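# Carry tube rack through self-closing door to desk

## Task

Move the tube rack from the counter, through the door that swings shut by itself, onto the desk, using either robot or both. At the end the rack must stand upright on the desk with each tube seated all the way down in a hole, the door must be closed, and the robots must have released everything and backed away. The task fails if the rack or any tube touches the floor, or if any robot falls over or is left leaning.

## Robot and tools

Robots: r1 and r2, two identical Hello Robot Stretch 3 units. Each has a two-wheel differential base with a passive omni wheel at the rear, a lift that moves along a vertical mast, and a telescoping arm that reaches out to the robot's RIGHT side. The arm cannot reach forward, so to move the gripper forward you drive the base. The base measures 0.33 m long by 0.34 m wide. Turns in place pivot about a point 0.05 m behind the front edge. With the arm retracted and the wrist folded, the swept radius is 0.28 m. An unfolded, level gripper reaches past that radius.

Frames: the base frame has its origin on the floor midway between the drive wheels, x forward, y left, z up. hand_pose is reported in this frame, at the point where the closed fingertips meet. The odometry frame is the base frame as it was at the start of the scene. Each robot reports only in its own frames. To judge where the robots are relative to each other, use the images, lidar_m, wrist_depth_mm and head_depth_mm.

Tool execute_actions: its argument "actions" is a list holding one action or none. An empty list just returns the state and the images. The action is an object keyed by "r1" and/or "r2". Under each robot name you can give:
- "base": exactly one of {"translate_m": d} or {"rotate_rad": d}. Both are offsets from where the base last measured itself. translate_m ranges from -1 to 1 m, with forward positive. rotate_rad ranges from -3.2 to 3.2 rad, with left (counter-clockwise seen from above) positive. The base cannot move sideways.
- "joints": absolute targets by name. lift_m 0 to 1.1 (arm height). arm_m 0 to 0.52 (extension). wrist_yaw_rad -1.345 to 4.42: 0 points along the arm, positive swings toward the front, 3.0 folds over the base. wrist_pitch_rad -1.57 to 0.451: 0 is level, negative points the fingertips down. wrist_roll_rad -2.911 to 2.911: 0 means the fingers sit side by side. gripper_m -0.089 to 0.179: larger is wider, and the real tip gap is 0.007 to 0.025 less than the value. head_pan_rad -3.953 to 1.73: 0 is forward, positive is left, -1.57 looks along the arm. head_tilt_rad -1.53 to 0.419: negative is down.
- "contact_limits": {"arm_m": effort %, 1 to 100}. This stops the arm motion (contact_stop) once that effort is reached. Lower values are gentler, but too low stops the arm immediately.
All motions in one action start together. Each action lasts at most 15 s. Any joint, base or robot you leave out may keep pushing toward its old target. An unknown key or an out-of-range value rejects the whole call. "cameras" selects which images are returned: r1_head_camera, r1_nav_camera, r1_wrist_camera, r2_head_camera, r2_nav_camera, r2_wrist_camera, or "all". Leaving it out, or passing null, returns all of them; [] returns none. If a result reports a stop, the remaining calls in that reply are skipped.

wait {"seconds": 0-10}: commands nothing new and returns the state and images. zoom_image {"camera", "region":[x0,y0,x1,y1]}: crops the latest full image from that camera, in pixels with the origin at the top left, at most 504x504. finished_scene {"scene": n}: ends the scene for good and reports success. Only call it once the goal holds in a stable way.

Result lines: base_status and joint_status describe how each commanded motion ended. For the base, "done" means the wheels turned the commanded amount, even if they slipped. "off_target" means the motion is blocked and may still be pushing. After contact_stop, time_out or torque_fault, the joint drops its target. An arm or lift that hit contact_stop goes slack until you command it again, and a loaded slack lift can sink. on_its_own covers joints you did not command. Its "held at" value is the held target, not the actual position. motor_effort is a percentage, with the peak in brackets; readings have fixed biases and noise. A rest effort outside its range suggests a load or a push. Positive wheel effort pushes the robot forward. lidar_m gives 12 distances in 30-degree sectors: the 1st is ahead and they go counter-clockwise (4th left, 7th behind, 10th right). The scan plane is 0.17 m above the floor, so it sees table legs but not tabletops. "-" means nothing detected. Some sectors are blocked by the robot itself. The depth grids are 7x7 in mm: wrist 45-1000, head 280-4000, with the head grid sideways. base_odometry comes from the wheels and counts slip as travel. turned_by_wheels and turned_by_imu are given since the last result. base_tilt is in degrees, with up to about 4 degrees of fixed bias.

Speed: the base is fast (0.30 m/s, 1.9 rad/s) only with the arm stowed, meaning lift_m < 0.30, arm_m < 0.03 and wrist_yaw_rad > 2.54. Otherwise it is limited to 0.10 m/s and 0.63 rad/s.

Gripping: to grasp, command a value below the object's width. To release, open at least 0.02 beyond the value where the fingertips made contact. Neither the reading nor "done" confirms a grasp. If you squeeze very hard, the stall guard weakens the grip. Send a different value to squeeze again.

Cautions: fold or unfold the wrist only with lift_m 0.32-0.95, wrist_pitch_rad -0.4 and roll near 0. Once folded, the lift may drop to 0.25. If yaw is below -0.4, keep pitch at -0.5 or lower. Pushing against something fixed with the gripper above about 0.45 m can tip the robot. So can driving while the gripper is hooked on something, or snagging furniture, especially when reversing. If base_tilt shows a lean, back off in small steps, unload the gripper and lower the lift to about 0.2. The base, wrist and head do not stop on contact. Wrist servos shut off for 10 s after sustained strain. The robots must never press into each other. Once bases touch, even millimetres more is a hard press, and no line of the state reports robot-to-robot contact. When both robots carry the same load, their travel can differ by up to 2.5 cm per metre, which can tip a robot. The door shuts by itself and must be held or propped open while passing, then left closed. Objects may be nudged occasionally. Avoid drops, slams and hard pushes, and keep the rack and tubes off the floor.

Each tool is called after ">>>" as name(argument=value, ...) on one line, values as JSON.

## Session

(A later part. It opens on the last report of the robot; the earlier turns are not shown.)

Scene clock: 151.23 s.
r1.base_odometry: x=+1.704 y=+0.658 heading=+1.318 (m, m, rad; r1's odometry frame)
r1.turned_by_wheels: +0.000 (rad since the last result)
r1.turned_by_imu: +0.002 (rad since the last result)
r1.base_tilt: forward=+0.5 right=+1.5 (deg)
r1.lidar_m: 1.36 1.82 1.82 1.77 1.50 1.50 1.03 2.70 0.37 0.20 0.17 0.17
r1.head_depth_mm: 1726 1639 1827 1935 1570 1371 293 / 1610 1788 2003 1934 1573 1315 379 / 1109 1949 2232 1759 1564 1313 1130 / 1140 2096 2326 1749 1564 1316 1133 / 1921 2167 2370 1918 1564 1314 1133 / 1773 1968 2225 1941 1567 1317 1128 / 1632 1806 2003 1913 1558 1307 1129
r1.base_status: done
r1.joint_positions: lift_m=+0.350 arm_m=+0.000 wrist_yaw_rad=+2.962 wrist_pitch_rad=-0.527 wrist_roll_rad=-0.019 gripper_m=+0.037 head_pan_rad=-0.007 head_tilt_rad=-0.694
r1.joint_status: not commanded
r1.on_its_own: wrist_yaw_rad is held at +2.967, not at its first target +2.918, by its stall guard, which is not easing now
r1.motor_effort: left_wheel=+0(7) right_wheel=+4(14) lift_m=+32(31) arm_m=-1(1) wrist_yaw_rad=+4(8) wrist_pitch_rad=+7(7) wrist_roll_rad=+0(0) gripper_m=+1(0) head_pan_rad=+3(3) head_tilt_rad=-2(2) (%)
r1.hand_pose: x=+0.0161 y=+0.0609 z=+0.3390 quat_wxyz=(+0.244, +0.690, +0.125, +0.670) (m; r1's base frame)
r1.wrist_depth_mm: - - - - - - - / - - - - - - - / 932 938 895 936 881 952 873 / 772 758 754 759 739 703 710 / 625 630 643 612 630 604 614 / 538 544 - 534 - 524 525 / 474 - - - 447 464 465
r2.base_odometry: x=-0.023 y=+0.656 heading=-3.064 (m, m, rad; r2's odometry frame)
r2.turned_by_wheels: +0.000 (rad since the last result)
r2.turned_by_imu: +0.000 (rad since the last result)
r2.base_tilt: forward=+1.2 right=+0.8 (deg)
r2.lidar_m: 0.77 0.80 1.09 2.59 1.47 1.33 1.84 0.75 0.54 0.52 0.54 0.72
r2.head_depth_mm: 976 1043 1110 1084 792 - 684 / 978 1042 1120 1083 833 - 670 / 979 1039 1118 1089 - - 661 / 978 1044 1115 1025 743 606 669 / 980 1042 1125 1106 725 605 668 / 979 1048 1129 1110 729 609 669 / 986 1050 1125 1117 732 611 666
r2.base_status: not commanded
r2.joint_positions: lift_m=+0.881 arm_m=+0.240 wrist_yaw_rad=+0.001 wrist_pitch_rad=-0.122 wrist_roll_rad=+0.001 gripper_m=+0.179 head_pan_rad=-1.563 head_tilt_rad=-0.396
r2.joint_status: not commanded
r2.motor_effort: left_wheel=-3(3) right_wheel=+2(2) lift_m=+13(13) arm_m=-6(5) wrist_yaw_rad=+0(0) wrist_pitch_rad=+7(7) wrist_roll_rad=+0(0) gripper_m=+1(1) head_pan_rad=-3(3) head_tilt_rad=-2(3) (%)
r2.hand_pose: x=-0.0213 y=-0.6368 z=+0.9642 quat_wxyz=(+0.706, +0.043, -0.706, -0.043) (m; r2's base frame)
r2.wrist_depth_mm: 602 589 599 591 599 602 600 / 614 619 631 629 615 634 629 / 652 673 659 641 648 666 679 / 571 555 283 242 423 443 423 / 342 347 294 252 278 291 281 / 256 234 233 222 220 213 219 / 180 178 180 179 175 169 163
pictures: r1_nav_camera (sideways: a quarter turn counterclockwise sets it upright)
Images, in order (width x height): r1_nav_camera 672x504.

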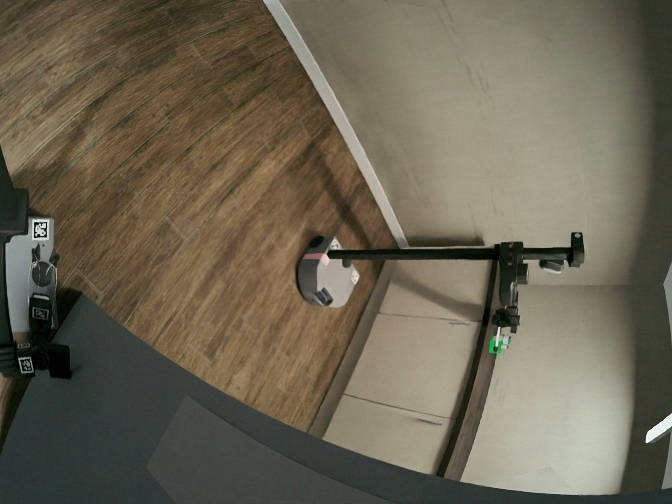

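>>> execute_actions(actions=[{"r2":{"base":{"translate_m":0.28},"joints":{"lift_m":1.08,"arm_m":0.15,"wrist_yaw_rad":-0.4}}}], cameras=[])

>>> execute_actions(actions=[{"r2":{"base":{"rotate_rad":-0.25},"joints":{"head_tilt_rad":-0.6,"head_pan_rad":-1.9}}}], cameras=[])

>>> execute_actions(actions=[{"r2":{"joints":{"arm_m":0.40}}}], cameras=["r2_head_camera","r2_wrist_camera"])

Scene clock: 169.33 s.
r1.base_odometry: x=+1.704 y=+0.658 heading=+1.318 (m, m, rad; r1's odometry frame)
r1.turned_by_wheels: +0.000 (rad since the last result)
r1.turned_by_imu: +0.001 (rad since the last result)
r1.base_tilt: forward=+0.6 right=+1.5 (deg)
r1.lidar_m: 1.57 1.82 1.82 1.77 1.50 1.50 1.04 2.71 0.37 0.21 0.17 0.17
r1.head_depth_mm: 1737 1640 1816 1937 1565 1373 292 / 1950 1797 2017 1932 1569 1315 379 / 1955 1972 2228 1936 1570 1323 1135 / 2045 2258 2414 1863 1565 1311 1132 / 1929 2138 2306 1858 1563 1311 1129 / 1772 1978 2230 1919 1565 1308 1133 / 1642 1808 2020 1931 1572 1322 1139
r1.base_status: not commanded
r1.joint_positions: lift_m=+0.350 arm_m=+0.000 wrist_yaw_rad=+2.962 wrist_pitch_rad=-0.527 wrist_roll_rad=-0.019 gripper_m=+0.037 head_pan_rad=-0.007 head_tilt_rad=-0.694
r1.joint_status: not commanded
r1.on_its_own: wrist_yaw_rad is held at +2.967, not at its first target +2.918, by its stall guard, which is not easing now
r1.motor_effort: left_wheel=+1(0) right_wheel=+4(4) lift_m=+32(32) arm_m=-2(1) wrist_yaw_rad=+5(4) wrist_pitch_rad=+7(7) wrist_roll_rad=+0(0) gripper_m=+0(1) head_pan_rad=+3(3) head_tilt_rad=-3(2) (%)
r1.hand_pose: x=+0.0161 y=+0.0609 z=+0.3390 quat_wxyz=(+0.244, +0.690, +0.125, +0.670) (m; r1's base frame)
r1.wrist_depth_mm: - - - - - - - / - - - - - - - / 956 910 931 904 936 893 890 / 760 759 752 743 747 724 718 / 646 610 646 621 638 602 602 / 531 535 - 539 - 512 517 / 473 - - - 451 463 462
r2.base_odometry: x=-0.302 y=+0.634 heading=-3.064 (m, m, rad; r2's odometry frame)
r2.turned_by_wheels: +0.000 (rad since the last result)
r2.turned_by_imu: -0.003 (rad since the last result)
r2.base_tilt: forward=+1.3 right=+0.8 (deg)
r2.lidar_m: 0.49 0.51 0.69 1.87 2.68 1.54 2.13 0.75 0.53 0.51 0.53 0.51
r2.head_depth_mm: 976 1026 - - 683 601 663 / 974 1025 - - 685 602 661 / 973 1040 - - 685 604 660 / 971 1041 1117 1098 722 605 661 / 974 1039 1123 1100 724 606 657 / 980 1045 1123 1114 730 604 658 / 983 1047 1121 1201 733 587 655
r2.base_status: done
r2.joint_positions: lift_m=+1.079 arm_m=+0.150 wrist_yaw_rad=-0.398 wrist_pitch_rad=-0.121 wrist_roll_rad=+0.001 gripper_m=+0.179 head_pan_rad=-1.563 head_tilt_rad=-0.396
r2.joint_status: all done
r2.motor_effort: left_wheel=-3(5) right_wheel=+2(8) lift_m=+29(30) arm_m=-6(6) wrist_yaw_rad=-1(4) wrist_pitch_rad=+7(7) wrist_roll_rad=+0(0) gripper_m=+1(0) head_pan_rad=-3(2) head_tilt_rad=-1(2) (%)
r2.hand_pose: x=-0.1189 y=-0.5271 z=+1.1633 quat_wxyz=(+0.683, -0.097, -0.700, -0.182) (m; r2's base frame)
r2.wrist_depth_mm: 557 608 686 734 829 - - / 570 620 678 778 866 - - / 588 645 739 823 953 - - / 612 686 746 848 977 - - / 625 708 759 753 732 715 690 / 621 576 575 499 472 518 535 / 462 439 444 433 431 422 399
pictures: none
No camera images: the call's "cameras" was empty. Leave "cameras" out to get every camera's image.

Scene clock: 170.63 s.
r1.base_odometry: x=+1.704 y=+0.658 heading=+1.318 (m, m, rad; r1's odometry frame)
r1.turned_by_wheels: +0.000 (rad since the last result)
r1.turned_by_imu: +0.000 (rad since the last result)
r1.base_tilt: forward=+0.6 right=+1.6 (deg)
r1.lidar_m: 1.59 1.82 1.81 1.76 1.50 1.50 1.04 2.71 0.37 0.21 0.17 0.17
r1.head_depth_mm: 1744 1634 1820 1934 1565 1375 293 / 1965 1787 1999 1935 1566 1318 379 / 1960 1976 2229 1913 1569 1315 1138 / 2057 2252 2412 1869 1570 1311 1133 / 1909 2148 2306 1880 1567 1316 1132 / 1778 1970 2219 1934 1559 1316 1131 / 1647 1819 2017 1933 1566 1316 1129
r1.base_status: not commanded
r1.joint_positions: lift_m=+0.350 arm_m=+0.000 wrist_yaw_rad=+2.962 wrist_pitch_rad=-0.527 wrist_roll_rad=-0.019 gripper_m=+0.037 head_pan_rad=-0.007 head_tilt_rad=-0.694
r1.joint_status: not commanded
r1.on_its_own: wrist_yaw_rad is held at +2.967, not at its first target +2.918, by its stall guard, which is not easing now
r1.motor_effort: left_wheel=+0(0) right_wheel=+4(4) lift_m=+32(32) arm_m=-1(0) wrist_yaw_rad=+4(4) wrist_pitch_rad=+7(7) wrist_roll_rad=+0(0) gripper_m=+1(1) head_pan_rad=+3(3) head_tilt_rad=-2(3) (%)
r1.hand_pose: x=+0.0161 y=+0.0609 z=+0.3390 quat_wxyz=(+0.244, +0.690, +0.125, +0.670) (m; r1's base frame)
r1.wrist_depth_mm: - - - - - - - / - - - - - - - / 920 928 976 936 932 920 870 / 762 764 748 734 732 720 707 / 624 626 646 606 626 622 612 / 549 528 - 549 - 526 522 / 479 - - - 442 454 460
r2.base_odometry: x=-0.302 y=+0.634 heading=+2.970 (m, m, rad; r2's odometry frame)
r2.turned_by_wheels: -0.250 (rad since the last result)
r2.turned_by_imu: -0.251 (rad since the last result)
r2.base_tilt: forward=+1.4 right=+0.8 (deg)
r2.lidar_m: 0.49 0.49 0.57 0.98 2.60 1.54 1.81 1.06 0.60 0.51 0.51 0.57
r2.head_depth_mm: - - 919 932 1128 1410 1244 / - - 1043 827 979 1197 1237 / - - 1050 775 865 1033 1220 / - 1290 - 722 767 908 1092 / - - - 725 703 810 950 / - - - 695 631 731 844 / 957 - - 729 595 666 753
r2.base_status: done
r2.joint_positions: lift_m=+1.079 arm_m=+0.150 wrist_yaw_rad=-0.398 wrist_pitch_rad=-0.121 wrist_roll_rad=+0.001 gripper_m=+0.179 head_pan_rad=-1.893 head_tilt_rad=-0.593
r2.joint_status: all done
r2.motor_effort: left_wheel=+2(9) right_wheel=-3(9) lift_m=+30(29) arm_m=-5(5) wrist_yaw_rad=-2(2) wrist_pitch_rad=+7(7) wrist_roll_rad=+0(0) gripper_m=+1(0) head_pan_rad=-3(21) head_tilt_rad=-3(17) (%)
r2.hand_pose: x=-0.1190 y=-0.5271 z=+1.1633 quat_wxyz=(+0.683, -0.097, -0.700, -0.182) (m; r2's base frame)
r2.wrist_depth_mm: 570 649 732 917 - - - / 598 653 765 936 - - - / 583 675 761 - - - - / 593 693 841 - - - - / 611 694 770 747 723 695 - / 605 572 416 551 542 525 - / 456 445 422 436 431 510 -
pictures: none
No camera images: the call's "cameras" was empty. Leave "cameras" out to get every camera's image.

Scene clock: 173.70 s.
r1.base_odometry: x=+1.704 y=+0.658 heading=+1.318 (m, m, rad; r1's odometry frame)
r1.turned_by_wheels: +0.000 (rad since the last result)
r1.turned_by_imu: +0.000 (rad since the last result)
r1.base_tilt: forward=+0.5 right=+1.5 (deg)
r1.lidar_m: 1.59 1.82 1.82 1.77 1.50 1.50 1.03 2.71 0.37 0.21 0.17 0.17
r1.head_depth_mm: 1734 1638 1835 1929 1563 1373 293 / 1965 1781 2005 1932 1568 1313 378 / 1952 1961 2215 1938 1569 1314 1133 / 2058 2272 2415 1870 1567 1319 1134 / 1906 2142 2301 1871 1564 1309 1132 / 1767 1975 2203 1930 1566 1315 1129 / 1643 1807 2015 1921 1556 1311 1134
r1.base_status: not commanded
r1.joint_positions: lift_m=+0.350 arm_m=+0.000 wrist_yaw_rad=+2.962 wrist_pitch_rad=-0.527 wrist_roll_rad=-0.019 gripper_m=+0.037 head_pan_rad=-0.007 head_tilt_rad=-0.694
r1.joint_status: not commanded
r1.on_its_own: wrist_yaw_rad is held at +2.967, not at its first target +2.918, by its stall guard, which is not easing now
r1.motor_effort: left_wheel=+1(0) right_wheel=+4(4) lift_m=+32(32) arm_m=-1(1) wrist_yaw_rad=+4(5) wrist_pitch_rad=+7(7) wrist_roll_rad=+0(0) gripper_m=+0(1) head_pan_rad=+2(3) head_tilt_rad=-2(2) (%)
r1.hand_pose: x=+0.0161 y=+0.0609 z=+0.3390 quat_wxyz=(+0.244, +0.690, +0.125, +0.670) (m; r1's base frame)
r1.wrist_depth_mm: - - - - - - - / - - - - - - - / 956 916 948 940 916 884 860 / 752 754 726 748 712 725 718 / 631 616 651 625 628 617 599 / 538 541 - 539 - 526 525 / 477 - - - 457 459 455
r2.base_odometry: x=-0.302 y=+0.634 heading=+2.970 (m, m, rad; r2's odometry frame)
r2.turned_by_wheels: +0.000 (rad since the last result)
r2.turned_by_imu: +0.000 (rad since the last result)
r2.base_tilt: forward=+1.2 right=+0.6 (deg)
r2.lidar_m: 0.49 0.49 0.57 0.99 2.59 1.55 1.81 1.06 0.60 0.51 0.51 0.56
r2.head_depth_mm: - - 1034 933 1127 1408 1245 / - - 1043 828 980 1198 1250 / - 1365 1047 778 865 1034 1223 / - 1296 1059 724 764 910 1095 / 1051 1198 1061 725 702 808 951 / 1015 - 794 727 633 730 843 / 949 - 1069 727 594 664 756
r2.base_status: not commanded
r2.joint_positions: lift_m=+1.079 arm_m=+0.400 wrist_yaw_rad=-0.399 wrist_pitch_rad=-0.121 wrist_roll_rad=+0.001 gripper_m=+0.179 head_pan_rad=-1.893 head_tilt_rad=-0.593
r2.joint_status: all done
r2.motor_effort: left_wheel=+2(2) right_wheel=-3(3) lift_m=+31(30) arm_m=+5(5) wrist_yaw_rad=-1(1) wrist_pitch_rad=+7(7) wrist_roll_rad=+0(0) gripper_m=+0(1) head_pan_rad=-3(4) head_tilt_rad=-2(4) (%)
r2.hand_pose: x=-0.1191 y=-0.7763 z=+1.1633 quat_wxyz=(+0.683, -0.097, -0.700, -0.182) (m; r2's base frame)
r2.wrist_depth_mm: 398 454 526 648 806 - - / 406 457 556 666 806 - - / 415 478 568 684 871 - - / 427 487 579 702 883 - - / 436 491 591 714 728 697 691 / 437 547 574 556 536 519 520 / 440 437 446 434 425 420 392
pictures: r2_head_camera (sideways: a quarter turn clockwise sets it upright), r2_wrist_camera
Images, in order (width x height): r2_head_camera 896x504, r2_wrist_camera 644x364.

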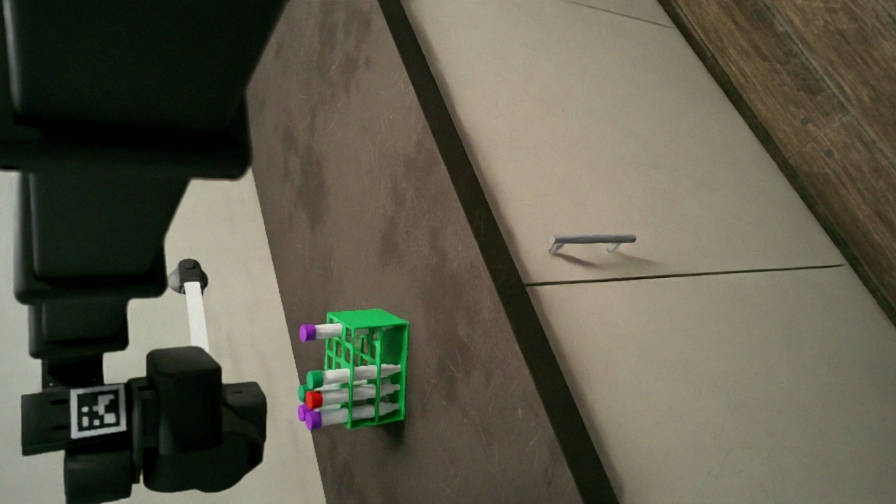

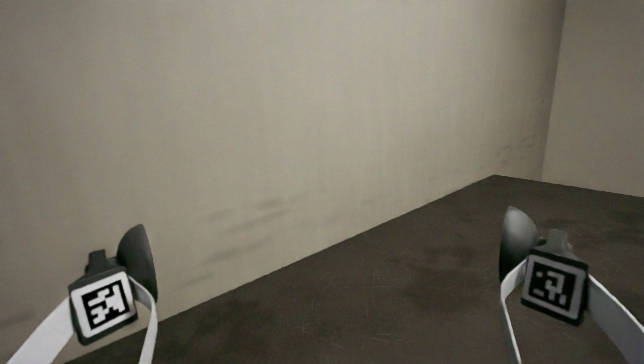

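>>> execute_actions(actions=[{"r2":{"joints":{"arm_m":0.30,"wrist_pitch_rad":-0.5,"lift_m":1.1}}}], cameras=["r2_wrist_camera"])

Scene clock: 179.53 s.
r1.base_odometry: x=+1.704 y=+0.658 heading=+1.318 (m, m, rad; r1's odometry frame)
r1.turned_by_wheels: +0.000 (rad since the last result)
r1.turned_by_imu: +0.000 (rad since the last result)
r1.base_tilt: forward=+0.5 right=+1.5 (deg)
r1.lidar_m: 1.59 1.82 1.82 1.77 1.50 1.50 1.04 2.71 0.37 0.21 0.17 0.17
r1.head_depth_mm: 1677 1644 1823 1940 1563 1379 292 / 1951 1788 2024 1935 1566 1316 379 / 1953 1973 2221 1935 1558 1315 1135 / 2041 2253 2397 1869 1561 1311 1136 / 1919 2141 2318 1870 1569 1311 1131 / 1781 1977 2226 1923 1562 1307 1131 / 1630 1801 2009 1930 1561 1317 1133
r1.base_status: not commanded
r1.joint_positions: lift_m=+0.350 arm_m=+0.000 wrist_yaw_rad=+2.962 wrist_pitch_rad=-0.527 wrist_roll_rad=-0.019 gripper_m=+0.037 head_pan_rad=-0.007 head_tilt_rad=-0.694
r1.joint_status: not commanded
r1.on_its_own: wrist_yaw_rad is held at +2.967, not at its first target +2.918, by its stall guard, which is not easing now
r1.motor_effort: left_wheel=+0(0) right_wheel=+4(4) lift_m=+32(32) arm_m=-1(0) wrist_yaw_rad=+5(4) wrist_pitch_rad=+7(7) wrist_roll_rad=+0(0) gripper_m=+1(1) head_pan_rad=+2(3) head_tilt_rad=-3(3) (%)
r1.hand_pose: x=+0.0161 y=+0.0609 z=+0.3390 quat_wxyz=(+0.244, +0.690, +0.125, +0.670) (m; r1's base frame)
r1.wrist_depth_mm: - - - - - - - / - - - - - - - / 916 909 919 912 883 924 898 / 759 756 729 726 734 711 713 / 623 625 647 634 622 618 590 / 545 551 - 543 - 522 516 / 476 - - - 448 460 455
r2.base_odometry: x=-0.302 y=+0.634 heading=+2.970 (m, m, rad; r2's odometry frame)
r2.turned_by_wheels: +0.000 (rad since the last result)
r2.turned_by_imu: -0.001 (rad since the last result)
r2.base_tilt: forward=+1.2 right=+0.8 (deg)
r2.lidar_m: 0.49 0.49 0.57 0.99 2.59 1.55 1.82 1.06 0.60 0.51 0.51 0.56
r2.head_depth_mm: - 1543 1031 933 1134 1401 1249 / - 1450 1045 826 980 1198 1244 / - 1362 1054 775 865 1030 1217 / - 1271 989 721 768 910 1084 / 1109 1206 994 723 702 808 949 / - - 787 725 631 730 843 / - - 1005 731 594 667 760
r2.base_status: not commanded
r2.joint_positions: lift_m=+1.099 arm_m=+0.300 wrist_yaw_rad=-0.399 wrist_pitch_rad=-0.514 wrist_roll_rad=+0.001 gripper_m=+0.179 head_pan_rad=-1.893 head_tilt_rad=-0.593
r2.joint_status: all done
r2.motor_effort: left_wheel=+2(2) right_wheel=-3(3) lift_m=+30(30) arm_m=-5(11) wrist_yaw_rad=-1(1) wrist_pitch_rad=+5(6) wrist_roll_rad=+0(0) gripper_m=+1(1) head_pan_rad=-3(3) head_tilt_rad=-4(2) (%)
r2.hand_pose: x=-0.1036 y=-0.6401 z=+1.0910 quat_wxyz=(+0.635, +0.041, -0.706, -0.312) (m; r2's base frame)
r2.wrist_depth_mm: 458 516 619 737 932 - - / 484 555 665 755 811 808 770 / 504 598 634 629 629 592 582 / 534 527 502 487 491 484 490 / 435 434 317 390 399 397 - / 375 368 353 351 354 343 - / 320 309 310 307 301 309 -
pictures: r2_wrist_camera
Images, in order (width x height): r2_wrist_camera 644x364.

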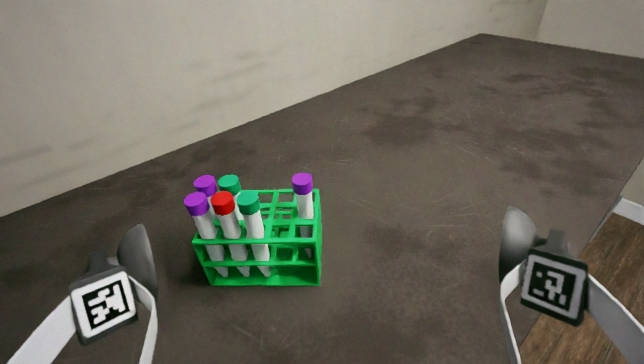

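>>> execute_actions(actions=[{"r2":{"base":{"translate_m":0.04},"joints":{"wrist_pitch_rad":-0.1}}}], cameras=[])

>>> execute_actions(actions=[{"r2":{"joints":{"arm_m":0.39}}}], cameras=[])

>>> execute_actions(actions=[{"r2":{"joints":{"lift_m":0.99}}}], cameras=["r2_wrist_camera","r2_head_camera"])

Scene clock: 186.67 s.
r1.base_odometry: x=+1.704 y=+0.658 heading=+1.318 (m, m, rad; r1's odometry frame)
r1.turned_by_wheels: +0.000 (rad since the last result)
r1.turned_by_imu: +0.000 (rad since the last result)
r1.base_tilt: forward=+0.6 right=+1.5 (deg)
r1.lidar_m: 1.63 1.82 1.81 1.77 1.50 1.50 1.04 2.70 0.37 0.20 0.17 0.17
r1.head_depth_mm: 1745 1625 1828 1923 1563 1380 293 / 1972 1786 2007 1931 1563 1315 379 / 1937 1980 2213 1937 1563 1315 1136 / 2066 2264 2420 1868 1563 1316 1136 / 1932 2137 2335 1866 1561 1315 1128 / 1752 1975 2229 1936 1570 1315 1134 / 1637 1812 2036 1927 1564 1321 1128
r1.base_status: not commanded
r1.joint_positions: lift_m=+0.350 arm_m=+0.000 wrist_yaw_rad=+2.962 wrist_pitch_rad=-0.527 wrist_roll_rad=-0.019 gripper_m=+0.037 head_pan_rad=-0.007 head_tilt_rad=-0.694
r1.joint_status: not commanded
r1.on_its_own: wrist_yaw_rad is held at +2.967, not at its first target +2.918, by its stall guard, which is not easing now
r1.motor_effort: left_wheel=-1(1) right_wheel=+4(4) lift_m=+32(32) arm_m=-1(1) wrist_yaw_rad=+4(3) wrist_pitch_rad=+7(7) wrist_roll_rad=+0(0) gripper_m=+0(1) head_pan_rad=+3(3) head_tilt_rad=-2(1) (%)
r1.hand_pose: x=+0.0161 y=+0.0609 z=+0.3390 quat_wxyz=(+0.244, +0.690, +0.125, +0.670) (m; r1's base frame)
r1.wrist_depth_mm: - - - - - - - / - - - - - - - / 956 895 906 938 873 889 893 / 758 735 748 735 736 736 734 / 636 632 644 609 629 623 625 / 543 536 - 547 - 516 523 / 474 - - - 456 459 458
r2.base_odometry: x=-0.341 y=+0.641 heading=+2.970 (m, m, rad; r2's odometry frame)
r2.turned_by_wheels: +0.000 (rad since the last result)
r2.turned_by_imu: -0.001 (rad since the last result)
r2.base_tilt: forward=+1.1 right=+0.8 (deg)
r2.lidar_m: 0.45 0.45 0.52 0.91 2.60 1.59 1.84 1.04 0.59 0.50 0.50 0.52
r2.head_depth_mm: - 1554 1030 911 1103 1370 1239 / - 1438 1045 825 960 1167 1247 / - 1345 1054 752 845 1009 1219 / - 1262 1054 723 758 885 1070 / 1103 1189 825 723 688 791 929 / - - 946 725 617 713 827 / - - 1070 731 579 649 743
r2.base_status: done
r2.joint_positions: lift_m=+1.099 arm_m=+0.300 wrist_yaw_rad=-0.399 wrist_pitch_rad=-0.123 wrist_roll_rad=+0.001 gripper_m=+0.179 head_pan_rad=-1.893 head_tilt_rad=-0.593
r2.joint_status: all done
r2.motor_effort: left_wheel=+2(8) right_wheel=-3(5) lift_m=+30(30) arm_m=-5(5) wrist_yaw_rad=-1(1) wrist_pitch_rad=+8(9) wrist_roll_rad=+0(0) gripper_m=+1(1) head_pan_rad=-3(3) head_tilt_rad=-3(3) (%)
r2.hand_pose: x=-0.1190 y=-0.6770 z=+1.1826 quat_wxyz=(+0.683, -0.097, -0.700, -0.183) (m; r2's base frame)
r2.wrist_depth_mm: 454 518 598 739 906 - - / 462 529 619 785 - - - / 479 557 651 776 - - - / 485 557 666 837 - - - / 495 565 680 775 772 760 714 / 506 605 595 588 572 550 569 / 504 463 457 415 455 445 419
pictures: none
No camera images: the call's "cameras" was empty. Leave "cameras" out to get every camera's image.

Scene clock: 188.57 s.
r1.base_odometry: x=+1.704 y=+0.658 heading=+1.318 (m, m, rad; r1's odometry frame)
r1.turned_by_wheels: +0.000 (rad since the last result)
r1.turned_by_imu: +0.000 (rad since the last result)
r1.base_tilt: forward=+0.5 right=+1.5 (deg)
r1.lidar_m: 1.63 1.82 1.82 1.77 1.50 1.50 1.04 2.70 0.37 0.21 0.17 0.17
r1.head_depth_mm: 1734 1641 1817 1927 1569 1379 293 / 1960 1782 1997 1930 1567 1324 379 / 1945 1972 2234 1937 1559 1313 1135 / 2054 2265 2413 1882 1569 1315 1132 / 1931 2145 2341 1874 1568 1313 1131 / 1751 1967 2218 1933 1564 1313 1135 / 1629 1802 2012 1926 1563 1314 1131
r1.base_status: not commanded
r1.joint_positions: lift_m=+0.350 arm_m=+0.000 wrist_yaw_rad=+2.962 wrist_pitch_rad=-0.527 wrist_roll_rad=-0.019 gripper_m=+0.037 head_pan_rad=-0.007 head_tilt_rad=-0.694
r1.joint_status: not commanded
r1.on_its_own: wrist_yaw_rad is held at +2.967, not at its first target +2.918, by its stall guard, which is not easing now
r1.motor_effort: left_wheel=+1(0) right_wheel=+4(4) lift_m=+32(32) arm_m=-1(1) wrist_yaw_rad=+5(5) wrist_pitch_rad=+7(7) wrist_roll_rad=+0(0) gripper_m=+0(1) head_pan_rad=+3(3) head_tilt_rad=-2(3) (%)
r1.hand_pose: x=+0.0161 y=+0.0609 z=+0.3390 quat_wxyz=(+0.244, +0.690, +0.125, +0.670) (m; r1's base frame)
r1.wrist_depth_mm: - - - - - - - / - - - - - - - / 934 896 916 901 924 874 909 / 770 759 741 736 735 733 732 / 635 614 652 613 640 606 598 / 541 551 - 540 - 526 532 / 476 - - - 456 460 456
r2.base_odometry: x=-0.341 y=+0.641 heading=+2.970 (m, m, rad; r2's odometry frame)
r2.turned_by_wheels: +0.000 (rad since the last result)
r2.turned_by_imu: +0.000 (rad since the last result)
r2.base_tilt: forward=+1.2 right=+0.8 (deg)
r2.lidar_m: 0.45 0.45 0.52 0.91 2.60 1.59 1.84 1.04 0.59 0.50 0.50 0.52
r2.head_depth_mm: - 1562 1033 910 1104 1363 1247 / - 1464 1035 825 958 1172 1246 / - 1359 1052 754 847 1011 1225 / - 1263 1052 721 758 888 1067 / 1107 1183 824 726 687 790 930 / - 1148 1002 725 616 714 823 / - - 1072 731 578 649 740
r2.base_status: not commanded
r2.joint_positions: lift_m=+1.099 arm_m=+0.390 wrist_yaw_rad=-0.399 wrist_pitch_rad=-0.122 wrist_roll_rad=+0.001 gripper_m=+0.179 head_pan_rad=-1.893 head_tilt_rad=-0.593
r2.joint_status: all done
r2.motor_effort: left_wheel=+2(2) right_wheel=-4(3) lift_m=+29(30) arm_m=+5(11) wrist_yaw_rad=-1(1) wrist_pitch_rad=+7(8) wrist_roll_rad=+0(0) gripper_m=+1(0) head_pan_rad=-3(3) head_tilt_rad=-3(3) (%)
r2.hand_pose: x=-0.1190 y=-0.7662 z=+1.1828 quat_wxyz=(+0.683, -0.097, -0.700, -0.182) (m; r2's base frame)
r2.wrist_depth_mm: 400 451 538 642 812 - - / 405 468 549 652 819 - - / 417 473 567 681 881 - - / 418 488 575 719 906 - - / 436 499 604 741 783 758 721 / 436 547 587 584 567 552 556 / 452 501 472 462 453 442 415
pictures: none
No camera images: the call's "cameras" was empty. Leave "cameras" out to get every camera's image.

Scene clock: 190.40 s.
r1.base_odometry: x=+1.704 y=+0.658 heading=+1.318 (m, m, rad; r1's odometry frame)
r1.turned_by_wheels: +0.000 (rad since the last result)
r1.turned_by_imu: +0.000 (rad since the last result)
r1.base_tilt: forward=+0.6 right=+1.6 (deg)
r1.lidar_m: 1.63 1.82 1.82 1.76 1.50 1.50 1.04 2.71 0.37 0.20 0.17 0.17
r1.head_depth_mm: 1692 1630 1828 1928 1562 1374 293 / 1757 1791 2008 1942 1568 1313 379 / 1946 1981 2217 1924 1570 1312 1133 / 2068 2274 2417 1885 1567 1313 1133 / 1941 2135 2313 1871 1567 1311 1133 / 1745 1979 2220 1929 1566 1316 1138 / 1643 1822 2011 1936 1570 1312 1131
r1.base_status: not commanded
r1.joint_positions: lift_m=+0.350 arm_m=+0.000 wrist_yaw_rad=+2.962 wrist_pitch_rad=-0.527 wrist_roll_rad=-0.019 gripper_m=+0.037 head_pan_rad=-0.007 head_tilt_rad=-0.694
r1.joint_status: not commanded
r1.on_its_own: wrist_yaw_rad is held at +2.967, not at its first target +2.918, by its stall guard, which is not easing now
r1.motor_effort: left_wheel=+0(0) right_wheel=+4(4) lift_m=+31(32) arm_m=-1(1) wrist_yaw_rad=+3(3) wrist_pitch_rad=+7(7) wrist_roll_rad=+0(0) gripper_m=+1(0) head_pan_rad=+3(3) head_tilt_rad=-2(2) (%)
r1.hand_pose: x=+0.0161 y=+0.0609 z=+0.3390 quat_wxyz=(+0.244, +0.690, +0.125, +0.670) (m; r1's base frame)
r1.wrist_depth_mm: - - - - - - - / - - - - - - - / 931 928 960 917 907 883 883 / 752 774 741 752 729 711 715 / 621 638 641 622 628 615 590 / 537 537 - 549 - 522 520 / 477 - - - 454 459 455
r2.base_odometry: x=-0.341 y=+0.641 heading=+2.970 (m, m, rad; r2's odometry frame)
r2.turned_by_wheels: +0.000 (rad since the last result)
r2.turned_by_imu: +0.000 (rad since the last result)
r2.base_tilt: forward=+1.2 right=+0.9 (deg)
r2.lidar_m: 0.45 0.45 0.52 0.91 2.60 1.58 1.83 1.04 0.59 0.50 0.50 0.52
r2.head_depth_mm: 1406 1532 1069 - - - 1248 / 1304 1439 1113 - 982 1166 1242 / 1220 1355 - 719 848 1010 1224 / 1146 1241 - 719 759 886 1065 / 1074 1150 796 726 687 788 928 / 1019 1078 - 725 615 711 827 / 959 1030 1073 730 578 650 742
r2.base_status: not commanded
r2.joint_positions: lift_m=+0.991 arm_m=+0.390 wrist_yaw_rad=-0.399 wrist_pitch_rad=-0.122 wrist_roll_rad=+0.001 gripper_m=+0.179 head_pan_rad=-1.893 head_tilt_rad=-0.593
r2.joint_status: all done
r2.motor_effort: left_wheel=+2(2) right_wheel=-3(3) lift_m=+12(26) arm_m=+5(5) wrist_yaw_rad=-1(1) wrist_pitch_rad=+7(8) wrist_roll_rad=+0(0) gripper_m=+1(1) head_pan_rad=-3(3) head_tilt_rad=-3(3) (%)
r2.hand_pose: x=-0.1191 y=-0.7662 z=+1.0742 quat_wxyz=(+0.683, -0.097, -0.700, -0.182) (m; r2's base frame)
r2.wrist_depth_mm: 402 454 538 644 803 - - / 410 468 550 666 844 - - / 421 473 564 691 892 - - / 414 495 577 716 825 784 756 / 433 499 561 557 537 524 519 / 445 426 396 382 378 383 391 / 340 322 303 187 267 305 292
pictures: r2_head_camera (sideways: a quarter turn clockwise sets it upright), r2_wrist_camera
Images, in order (width x height): r2_head_camera 896x504, r2_wrist_camera 644x364.

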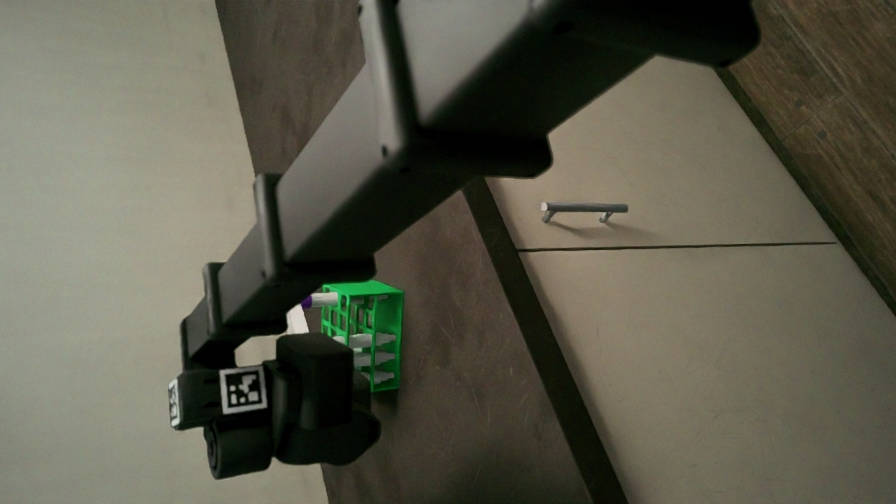

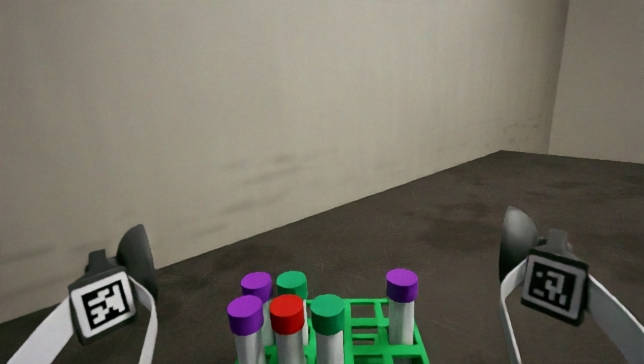

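>>> execute_actions(actions=[{"r2":{"base":{"translate_m":-0.025},"joints":{"arm_m":0.45}}}], cameras=[])

>>> execute_actions(actions=[{"r2":{"joints":{"lift_m":0.88}}}], cameras=["r2_wrist_camera"])

Scene clock: 195.67 s.
r1.base_odometry: x=+1.704 y=+0.658 heading=+1.318 (m, m, rad; r1's odometry frame)
r1.turned_by_wheels: +0.000 (rad since the last result)
r1.turned_by_imu: +0.000 (rad since the last result)
r1.base_tilt: forward=+0.6 right=+1.5 (deg)
r1.lidar_m: 1.60 1.82 1.82 1.76 1.50 1.50 1.04 2.71 0.37 0.21 0.17 0.17
r1.head_depth_mm: 1664 1634 1822 1933 1573 1390 293 / 1755 1779 2009 1916 1571 1316 379 / 1945 1954 2239 1939 1567 1313 1137 / 2048 2263 2402 1876 1562 1314 1133 / 1908 2136 2297 1847 1573 1308 1132 / 1759 1978 2220 1922 1570 1319 1126 / 1631 1817 2022 1918 1564 1319 1133
r1.base_status: not commanded
r1.joint_positions: lift_m=+0.350 arm_m=+0.000 wrist_yaw_rad=+2.962 wrist_pitch_rad=-0.527 wrist_roll_rad=-0.019 gripper_m=+0.037 head_pan_rad=-0.007 head_tilt_rad=-0.694
r1.joint_status: not commanded
r1.on_its_own: wrist_yaw_rad is held at +2.967, not at its first target +2.918, by its stall guard, which is not easing now
r1.motor_effort: left_wheel=+0(0) right_wheel=+4(4) lift_m=+32(32) arm_m=-1(1) wrist_yaw_rad=+4(3) wrist_pitch_rad=+7(7) wrist_roll_rad=+0(0) gripper_m=+1(1) head_pan_rad=+3(3) head_tilt_rad=-2(2) (%)
r1.hand_pose: x=+0.0161 y=+0.0609 z=+0.3390 quat_wxyz=(+0.244, +0.690, +0.125, +0.670) (m; r1's base frame)
r1.wrist_depth_mm: - - - - - - - / - - - - - - - / 979 918 932 926 886 935 886 / 752 765 734 720 707 726 717 / 632 635 646 619 638 607 605 / 540 542 - 551 - 524 518 / 474 - - - 449 464 463
r2.base_odometry: x=-0.317 y=+0.636 heading=+2.970 (m, m, rad; r2's odometry frame)
r2.turned_by_wheels: +0.000 (rad since the last result)
r2.turned_by_imu: +0.000 (rad since the last result)
r2.base_tilt: forward=+1.2 right=+0.7 (deg)
r2.lidar_m: 0.47 0.47 0.55 0.96 2.59 1.56 1.82 1.05 0.59 0.51 0.51 0.55
r2.head_depth_mm: 1414 1541 1100 - - - 1240 / 1314 1445 1118 - 1000 1184 1246 / 1229 1365 - - 857 1022 1223 / 1150 1245 - 720 766 902 1078 / 1081 1167 879 725 695 803 940 / 1023 1084 797 730 627 725 838 / 972 1037 1003 728 594 659 751
r2.base_status: done
r2.joint_positions: lift_m=+0.991 arm_m=+0.450 wrist_yaw_rad=-0.399 wrist_pitch_rad=-0.122 wrist_roll_rad=+0.001 gripper_m=+0.179 head_pan_rad=-1.893 head_tilt_rad=-0.593
r2.joint_status: all done
r2.motor_effort: left_wheel=+2(5) right_wheel=-3(10) lift_m=+12(13) arm_m=+5(6) wrist_yaw_rad=-2(1) wrist_pitch_rad=+7(7) wrist_roll_rad=+0(0) gripper_m=+1(1) head_pan_rad=-3(3) head_tilt_rad=-3(3) (%)
r2.hand_pose: x=-0.1191 y=-0.8262 z=+1.0742 quat_wxyz=(+0.683, -0.097, -0.700, -0.182) (m; r2's base frame)
r2.wrist_depth_mm: 361 413 476 590 732 - - / 365 422 493 604 760 - - / 374 435 514 619 818 - - / 382 439 524 649 786 800 739 / 392 447 527 547 542 525 509 / 401 416 416 398 388 391 394 / 337 321 323 319 314 306 291
pictures: none
No camera images: the call's "cameras" was empty. Leave "cameras" out to get every camera's image.

Scene clock: 197.47 s.
r1.base_odometry: x=+1.704 y=+0.658 heading=+1.318 (m, m, rad; r1's odometry frame)
r1.turned_by_wheels: +0.000 (rad since the last result)
r1.turned_by_imu: +0.000 (rad since the last result)
r1.base_tilt: forward=+0.6 right=+1.5 (deg)
r1.lidar_m: 1.61 1.82 1.82 1.77 1.50 1.50 1.04 2.71 0.37 0.21 0.17 0.17
r1.head_depth_mm: 1678 1640 1822 1933 1575 1377 292 / 1656 1782 1992 1924 1555 1315 379 / 1870 1963 2220 1939 1571 1317 1132 / 2035 2279 2406 1868 1562 1311 1126 / 1864 2158 2323 1871 1561 1310 1131 / 1769 1977 2220 1931 1571 1317 1130 / 1635 1814 2016 1922 1563 1309 1134
r1.base_status: not commanded
r1.joint_positions: lift_m=+0.350 arm_m=+0.000 wrist_yaw_rad=+2.962 wrist_pitch_rad=-0.527 wrist_roll_rad=-0.019 gripper_m=+0.037 head_pan_rad=-0.007 head_tilt_rad=-0.694
r1.joint_status: not commanded
r1.on_its_own: wrist_yaw_rad is held at +2.967, not at its first target +2.918, by its stall guard, which is not easing now
r1.motor_effort: left_wheel=+0(0) right_wheel=+4(4) lift_m=+32(32) arm_m=-1(0) wrist_yaw_rad=+3(3) wrist_pitch_rad=+7(7) wrist_roll_rad=+0(1) gripper_m=+1(1) head_pan_rad=+2(3) head_tilt_rad=-2(3) (%)
r1.hand_pose: x=+0.0161 y=+0.0609 z=+0.3390 quat_wxyz=(+0.244, +0.690, +0.125, +0.670) (m; r1's base frame)
r1.wrist_depth_mm: - - - - - - - / - - - - - - - / 966 935 925 930 898 872 884 / 772 742 759 757 746 728 706 / 634 635 628 624 625 611 596 / 536 546 - 553 - 524 518 / 477 - - - 449 459 461
r2.base_odometry: x=-0.317 y=+0.636 heading=+2.970 (m, m, rad; r2's odometry frame)
r2.turned_by_wheels: +0.000 (rad since the last result)
r2.turned_by_imu: +0.000 (rad since the last result)
r2.base_tilt: forward=+1.1 right=+0.8 (deg)
r2.lidar_m: 0.47 0.47 0.55 0.96 2.60 1.56 1.83 1.05 0.59 0.51 0.51 0.55
r2.head_depth_mm: 1418 1540 1035 924 1116 1453 - / 1314 1460 1043 826 942 - 1189 / 1221 1364 1047 776 - 1035 1230 / 1150 1263 1051 - 770 897 1080 / 1082 1187 1222 694 699 805 943 / 1024 1106 1177 668 626 723 837 / 968 1053 1084 732 593 662 753
r2.base_status: not commanded
r2.joint_positions: lift_m=+0.882 arm_m=+0.450 wrist_yaw_rad=-0.399 wrist_pitch_rad=-0.047 wrist_roll_rad=+0.000 gripper_m=+0.179 head_pan_rad=-1.893 head_tilt_rad=-0.593
r2.joint_status: lift_m contact_stop (moved -0.109 of -0.111)
r2.on_its_own: lift_m is slack since a contact_stop, until your next command for it
r2.motor_effort: left_wheel=+3(3) right_wheel=-4(4) lift_m=+21(21) arm_m=+5(5) wrist_yaw_rad=-1(1) wrist_pitch_rad=-18(20) wrist_roll_rad=+0(0) gripper_m=+0(0) head_pan_rad=-3(3) head_tilt_rad=-3(2) (%)
r2.hand_pose: x=-0.1204 y=-0.8294 z=+0.9841 quat_wxyz=(+0.690, -0.123, -0.696, -0.157) (m; r2's base frame)
r2.wrist_depth_mm: 369 421 487 578 734 - - / 369 427 494 613 775 - - / 379 426 501 624 797 - - / 376 430 121 580 585 601 603 / 390 98 97 95 168 363 356 / 317 100 102 102 124 127 263 / 209 106 103 100 126 114 189
pictures: r2_wrist_camera
Images, in order (width x height): r2_wrist_camera 644x364.

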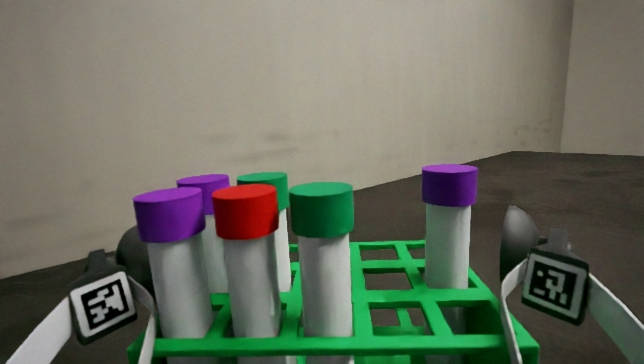

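>>> execute_actions(actions=[{"r2":{"joints":{"lift_m":0.93}}}], cameras=[])

>>> execute_actions(actions=[{"r2":{"base":{"translate_m":0.01},"joints":{"arm_m":0.42}}}], cameras=[])

>>> execute_actions(actions=[{"r2":{"joints":{"lift_m":0.88}}}], cameras=["r2_wrist_camera"])

Scene clock: 203.17 s.
r1.base_odometry: x=+1.704 y=+0.658 heading=+1.318 (m, m, rad; r1's odometry frame)
r1.turned_by_wheels: +0.000 (rad since the last result)
r1.turned_by_imu: +0.000 (rad since the last result)
r1.base_tilt: forward=+0.6 right=+1.6 (deg)
r1.lidar_m: 1.61 1.82 1.82 1.76 1.50 1.50 1.04 2.70 0.37 0.21 0.17 0.17
r1.head_depth_mm: 1666 1645 1822 1925 1561 1381 293 / 1708 1785 2026 1952 1563 1315 379 / 1885 1961 2236 1928 1561 1324 1136 / 2059 2252 2407 1878 1565 1316 1134 / 1917 2130 2294 1863 1558 1313 1136 / 1768 1965 2241 1927 1563 1309 1133 / 1641 1803 2020 1919 1560 1310 1132
r1.base_status: not commanded
r1.joint_positions: lift_m=+0.350 arm_m=+0.000 wrist_yaw_rad=+2.962 wrist_pitch_rad=-0.527 wrist_roll_rad=-0.019 gripper_m=+0.037 head_pan_rad=-0.007 head_tilt_rad=-0.694
r1.joint_status: not commanded
r1.on_its_own: wrist_yaw_rad is held at +2.967, not at its first target +2.918, by its stall guard, which is not easing now
r1.motor_effort: left_wheel=+0(1) right_wheel=+4(4) lift_m=+32(32) arm_m=-2(1) wrist_yaw_rad=+3(4) wrist_pitch_rad=+7(7) wrist_roll_rad=+0(0) gripper_m=+1(1) head_pan_rad=+2(3) head_tilt_rad=-2(2) (%)
r1.hand_pose: x=+0.0161 y=+0.0609 z=+0.3390 quat_wxyz=(+0.244, +0.690, +0.125, +0.670) (m; r1's base frame)
r1.wrist_depth_mm: - - - - - - - / - - - - - - - / 957 924 951 943 899 906 875 / 763 756 736 739 714 728 724 / 623 631 647 616 633 622 621 / 543 528 - 543 - 519 526 / 469 - - - 451 464 455
r2.base_odometry: x=-0.317 y=+0.636 heading=+2.970 (m, m, rad; r2's odometry frame)
r2.turned_by_wheels: +0.000 (rad since the last result)
r2.turned_by_imu: -0.001 (rad since the last result)
r2.base_tilt: forward=+1.3 right=+0.8 (deg)
r2.lidar_m: 0.47 0.47 0.55 0.96 2.60 1.56 1.83 1.05 0.59 0.51 0.51 0.55
r2.head_depth_mm: 1413 1543 1033 921 1101 - - / 1316 1439 1041 822 - - 1249 / 1222 1363 1050 - - 1022 1220 / 1149 1269 1166 - 769 899 1087 / 1081 1180 884 722 698 803 943 / 1018 1106 - 695 625 726 834 / 972 1048 1078 729 592 659 752
r2.base_status: not commanded
r2.joint_positions: lift_m=+0.929 arm_m=+0.450 wrist_yaw_rad=-0.399 wrist_pitch_rad=-0.117 wrist_roll_rad=+0.000 gripper_m=+0.179 head_pan_rad=-1.893 head_tilt_rad=-0.593
r2.joint_status: all done
r2.motor_effort: left_wheel=+2(3) right_wheel=-3(3) lift_m=+29(28) arm_m=+4(5) wrist_yaw_rad=+0(1) wrist_pitch_rad=+6(18) wrist_roll_rad=+0(0) gripper_m=+0(1) head_pan_rad=-3(3) head_tilt_rad=-2(2) (%)
r2.hand_pose: x=-0.1192 y=-0.8265 z=+1.0144 quat_wxyz=(+0.684, -0.099, -0.700, -0.181) (m; r2's base frame)
r2.wrist_depth_mm: 363 410 479 571 730 - - / 368 424 492 611 768 - - / 373 437 511 621 826 - - / 383 438 533 614 623 605 572 / 392 436 435 425 405 402 387 / 351 107 106 108 178 282 299 / 243 233 107 108 134 234 222
pictures: none
No camera images: the call's "cameras" was empty. Leave "cameras" out to get every camera's image.

Scene clock: 204.93 s.
r1.base_odometry: x=+1.704 y=+0.658 heading=+1.318 (m, m, rad; r1's odometry frame)
r1.turned_by_wheels: +0.000 (rad since the last result)
r1.turned_by_imu: +0.000 (rad since the last result)
r1.base_tilt: forward=+0.6 right=+1.6 (deg)
r1.lidar_m: 1.62 1.82 1.82 1.77 1.50 1.50 1.04 2.71 0.37 0.20 0.17 0.17
r1.head_depth_mm: 1732 1637 1824 1924 1565 1380 293 / 1746 1782 2011 1935 1569 1314 379 / 1885 1969 2236 1942 1566 1317 1135 / 2038 2282 2415 1865 1560 1315 1134 / 1896 2139 2316 1872 1570 1309 1137 / 1764 1981 2219 1933 1575 1310 1131 / 1638 1796 1996 1932 1553 1313 1133
r1.base_status: not commanded
r1.joint_positions: lift_m=+0.350 arm_m=+0.000 wrist_yaw_rad=+2.962 wrist_pitch_rad=-0.527 wrist_roll_rad=-0.019 gripper_m=+0.037 head_pan_rad=-0.007 head_tilt_rad=-0.694
r1.joint_status: not commanded
r1.on_its_own: wrist_yaw_rad is held at +2.967, not at its first target +2.918, by its stall guard, which is not easing now
r1.motor_effort: left_wheel=+1(1) right_wheel=+4(4) lift_m=+32(32) arm_m=-1(0) wrist_yaw_rad=+3(5) wrist_pitch_rad=+7(7) wrist_roll_rad=+0(0) gripper_m=+1(1) head_pan_rad=+3(3) head_tilt_rad=-2(1) (%)
r1.hand_pose: x=+0.0161 y=+0.0609 z=+0.3390 quat_wxyz=(+0.244, +0.690, +0.125, +0.670) (m; r1's base frame)
r1.wrist_depth_mm: - - - - - - - / - - - - - - - / 948 915 932 920 907 884 893 / 748 747 736 744 733 738 712 / 619 614 628 609 627 610 596 / 542 536 - 544 - 531 526 / 475 - - - 451 466 449
r2.base_odometry: x=-0.327 y=+0.638 heading=+2.970 (m, m, rad; r2's odometry frame)
r2.turned_by_wheels: +0.000 (rad since the last result)
r2.turned_by_imu: +0.000 (rad since the last result)
r2.base_tilt: forward=+1.3 right=+0.9 (deg)
r2.lidar_m: 0.46 0.46 0.54 0.94 2.60 1.57 1.83 1.05 0.59 0.51 0.51 0.54
r2.head_depth_mm: 1411 1538 1035 920 1109 - - / 1314 1448 1039 825 - - 1245 / 1229 1363 1052 - - 1044 1222 / 1149 1258 1168 - 766 898 1073 / 1081 1177 - 722 693 797 938 / 1021 1106 - 695 616 718 830 / 970 1045 1073 728 590 657 749
r2.base_status: done
r2.joint_positions: lift_m=+0.929 arm_m=+0.420 wrist_yaw_rad=-0.399 wrist_pitch_rad=-0.117 wrist_roll_rad=+0.000 gripper_m=+0.179 head_pan_rad=-1.893 head_tilt_rad=-0.593
r2.joint_status: all done
r2.motor_effort: left_wheel=+2(8) right_wheel=-2(6) lift_m=+30(30) arm_m=-6(10) wrist_yaw_rad=+0(1) wrist_pitch_rad=+6(6) wrist_roll_rad=+0(0) gripper_m=+1(1) head_pan_rad=-3(3) head_tilt_rad=-2(3) (%)
r2.hand_pose: x=-0.1192 y=-0.7973 z=+1.0143 quat_wxyz=(+0.684, -0.099, -0.700, -0.181) (m; r2's base frame)
r2.wrist_depth_mm: 377 429 502 605 748 - - / 389 443 525 627 818 - - / 399 451 521 662 840 - - / 407 465 554 644 644 607 565 / 418 460 147 388 356 398 385 / 351 321 137 139 171 292 292 / 244 243 144 143 158 234 222
pictures: none
No camera images: the call's "cameras" was empty. Leave "cameras" out to get every camera's image.

Scene clock: 206.23 s.
r1.base_odometry: x=+1.704 y=+0.658 heading=+1.318 (m, m, rad; r1's odometry frame)
r1.turned_by_wheels: +0.000 (rad since the last result)
r1.turned_by_imu: +0.000 (rad since the last result)
r1.base_tilt: forward=+0.6 right=+1.6 (deg)
r1.lidar_m: 1.62 1.82 1.81 1.77 1.50 1.50 1.04 2.71 0.37 0.21 0.17 0.17
r1.head_depth_mm: 1673 1647 1824 1934 1559 1383 293 / 1673 1779 2006 1920 1570 1317 379 / 1882 1983 2229 1930 1561 1311 1135 / 2051 2284 2396 1854 1559 1318 1134 / 1874 2154 2306 1871 1574 1318 1135 / 1768 1964 2217 1926 1571 1307 1131 / 1636 1809 2013 1929 1565 1314 1133
r1.base_status: not commanded
r1.joint_positions: lift_m=+0.350 arm_m=+0.000 wrist_yaw_rad=+2.962 wrist_pitch_rad=-0.527 wrist_roll_rad=-0.019 gripper_m=+0.037 head_pan_rad=-0.007 head_tilt_rad=-0.694
r1.joint_status: not commanded
r1.on_its_own: wrist_yaw_rad is held at +2.967, not at its first target +2.918, by its stall guard, which is not easing now
r1.motor_effort: left_wheel=+0(0) right_wheel=+4(4) lift_m=+32(32) arm_m=-1(2) wrist_yaw_rad=+3(6) wrist_pitch_rad=+7(7) wrist_roll_rad=+0(0) gripper_m=+1(1) head_pan_rad=+3(3) head_tilt_rad=-2(2) (%)
r1.hand_pose: x=+0.0161 y=+0.0609 z=+0.3390 quat_wxyz=(+0.244, +0.690, +0.125, +0.670) (m; r1's base frame)
r1.wrist_depth_mm: - - - - - - - / - - - - - - - / 969 963 926 931 911 919 872 / 753 749 734 733 728 724 719 / 637 617 647 618 633 616 597 / 549 536 - 547 - 532 527 / 480 - - - 457 460 451
r2.base_odometry: x=-0.327 y=+0.638 heading=+2.970 (m, m, rad; r2's odometry frame)
r2.turned_by_wheels: +0.000 (rad since the last result)
r2.turned_by_imu: +0.000 (rad since the last result)
r2.base_tilt: forward=+1.2 right=+0.7 (deg)
r2.lidar_m: 0.46 0.46 0.54 0.94 2.60 1.57 1.83 1.05 0.59 0.51 0.50 0.54
r2.head_depth_mm: 1408 1543 1032 919 1109 1394 - / 1306 1433 1043 825 942 - 1196 / 1220 1352 1048 783 - 1004 1221 / 1145 1256 1056 - 767 896 1071 / 1079 1178 1174 677 695 795 938 / 1019 1107 1172 666 616 720 831 / 966 1039 1080 729 592 655 746
r2.base_status: not commanded
r2.joint_positions: lift_m=+0.881 arm_m=+0.420 wrist_yaw_rad=-0.399 wrist_pitch_rad=-0.118 wrist_roll_rad=+0.000 gripper_m=+0.179 head_pan_rad=-1.893 head_tilt_rad=-0.593
r2.joint_status: all done
r2.motor_effort: left_wheel=+1(2) right_wheel=-3(3) lift_m=+13(25) arm_m=-5(5) wrist_yaw_rad=+0(1) wrist_pitch_rad=+6(6) wrist_roll_rad=+0(0) gripper_m=+1(0) head_pan_rad=-3(3) head_tilt_rad=-3(4) (%)
r2.hand_pose: x=-0.1192 y=-0.7972 z=+0.9653 quat_wxyz=(+0.684, -0.099, -0.700, -0.181) (m; r2's base frame)
r2.wrist_depth_mm: 382 427 503 614 786 - - / 383 444 514 617 806 - - / 397 450 128 610 726 960 866 / 402 454 125 128 378 440 427 / 345 347 130 127 151 293 282 / 256 133 139 139 161 204 219 / 180 178 144 145 157 166 162
pictures: r2_wrist_camera
Images, in order (width x height): r2_wrist_camera 644x364.

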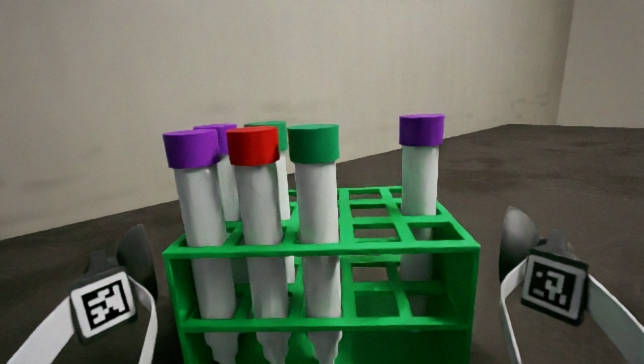

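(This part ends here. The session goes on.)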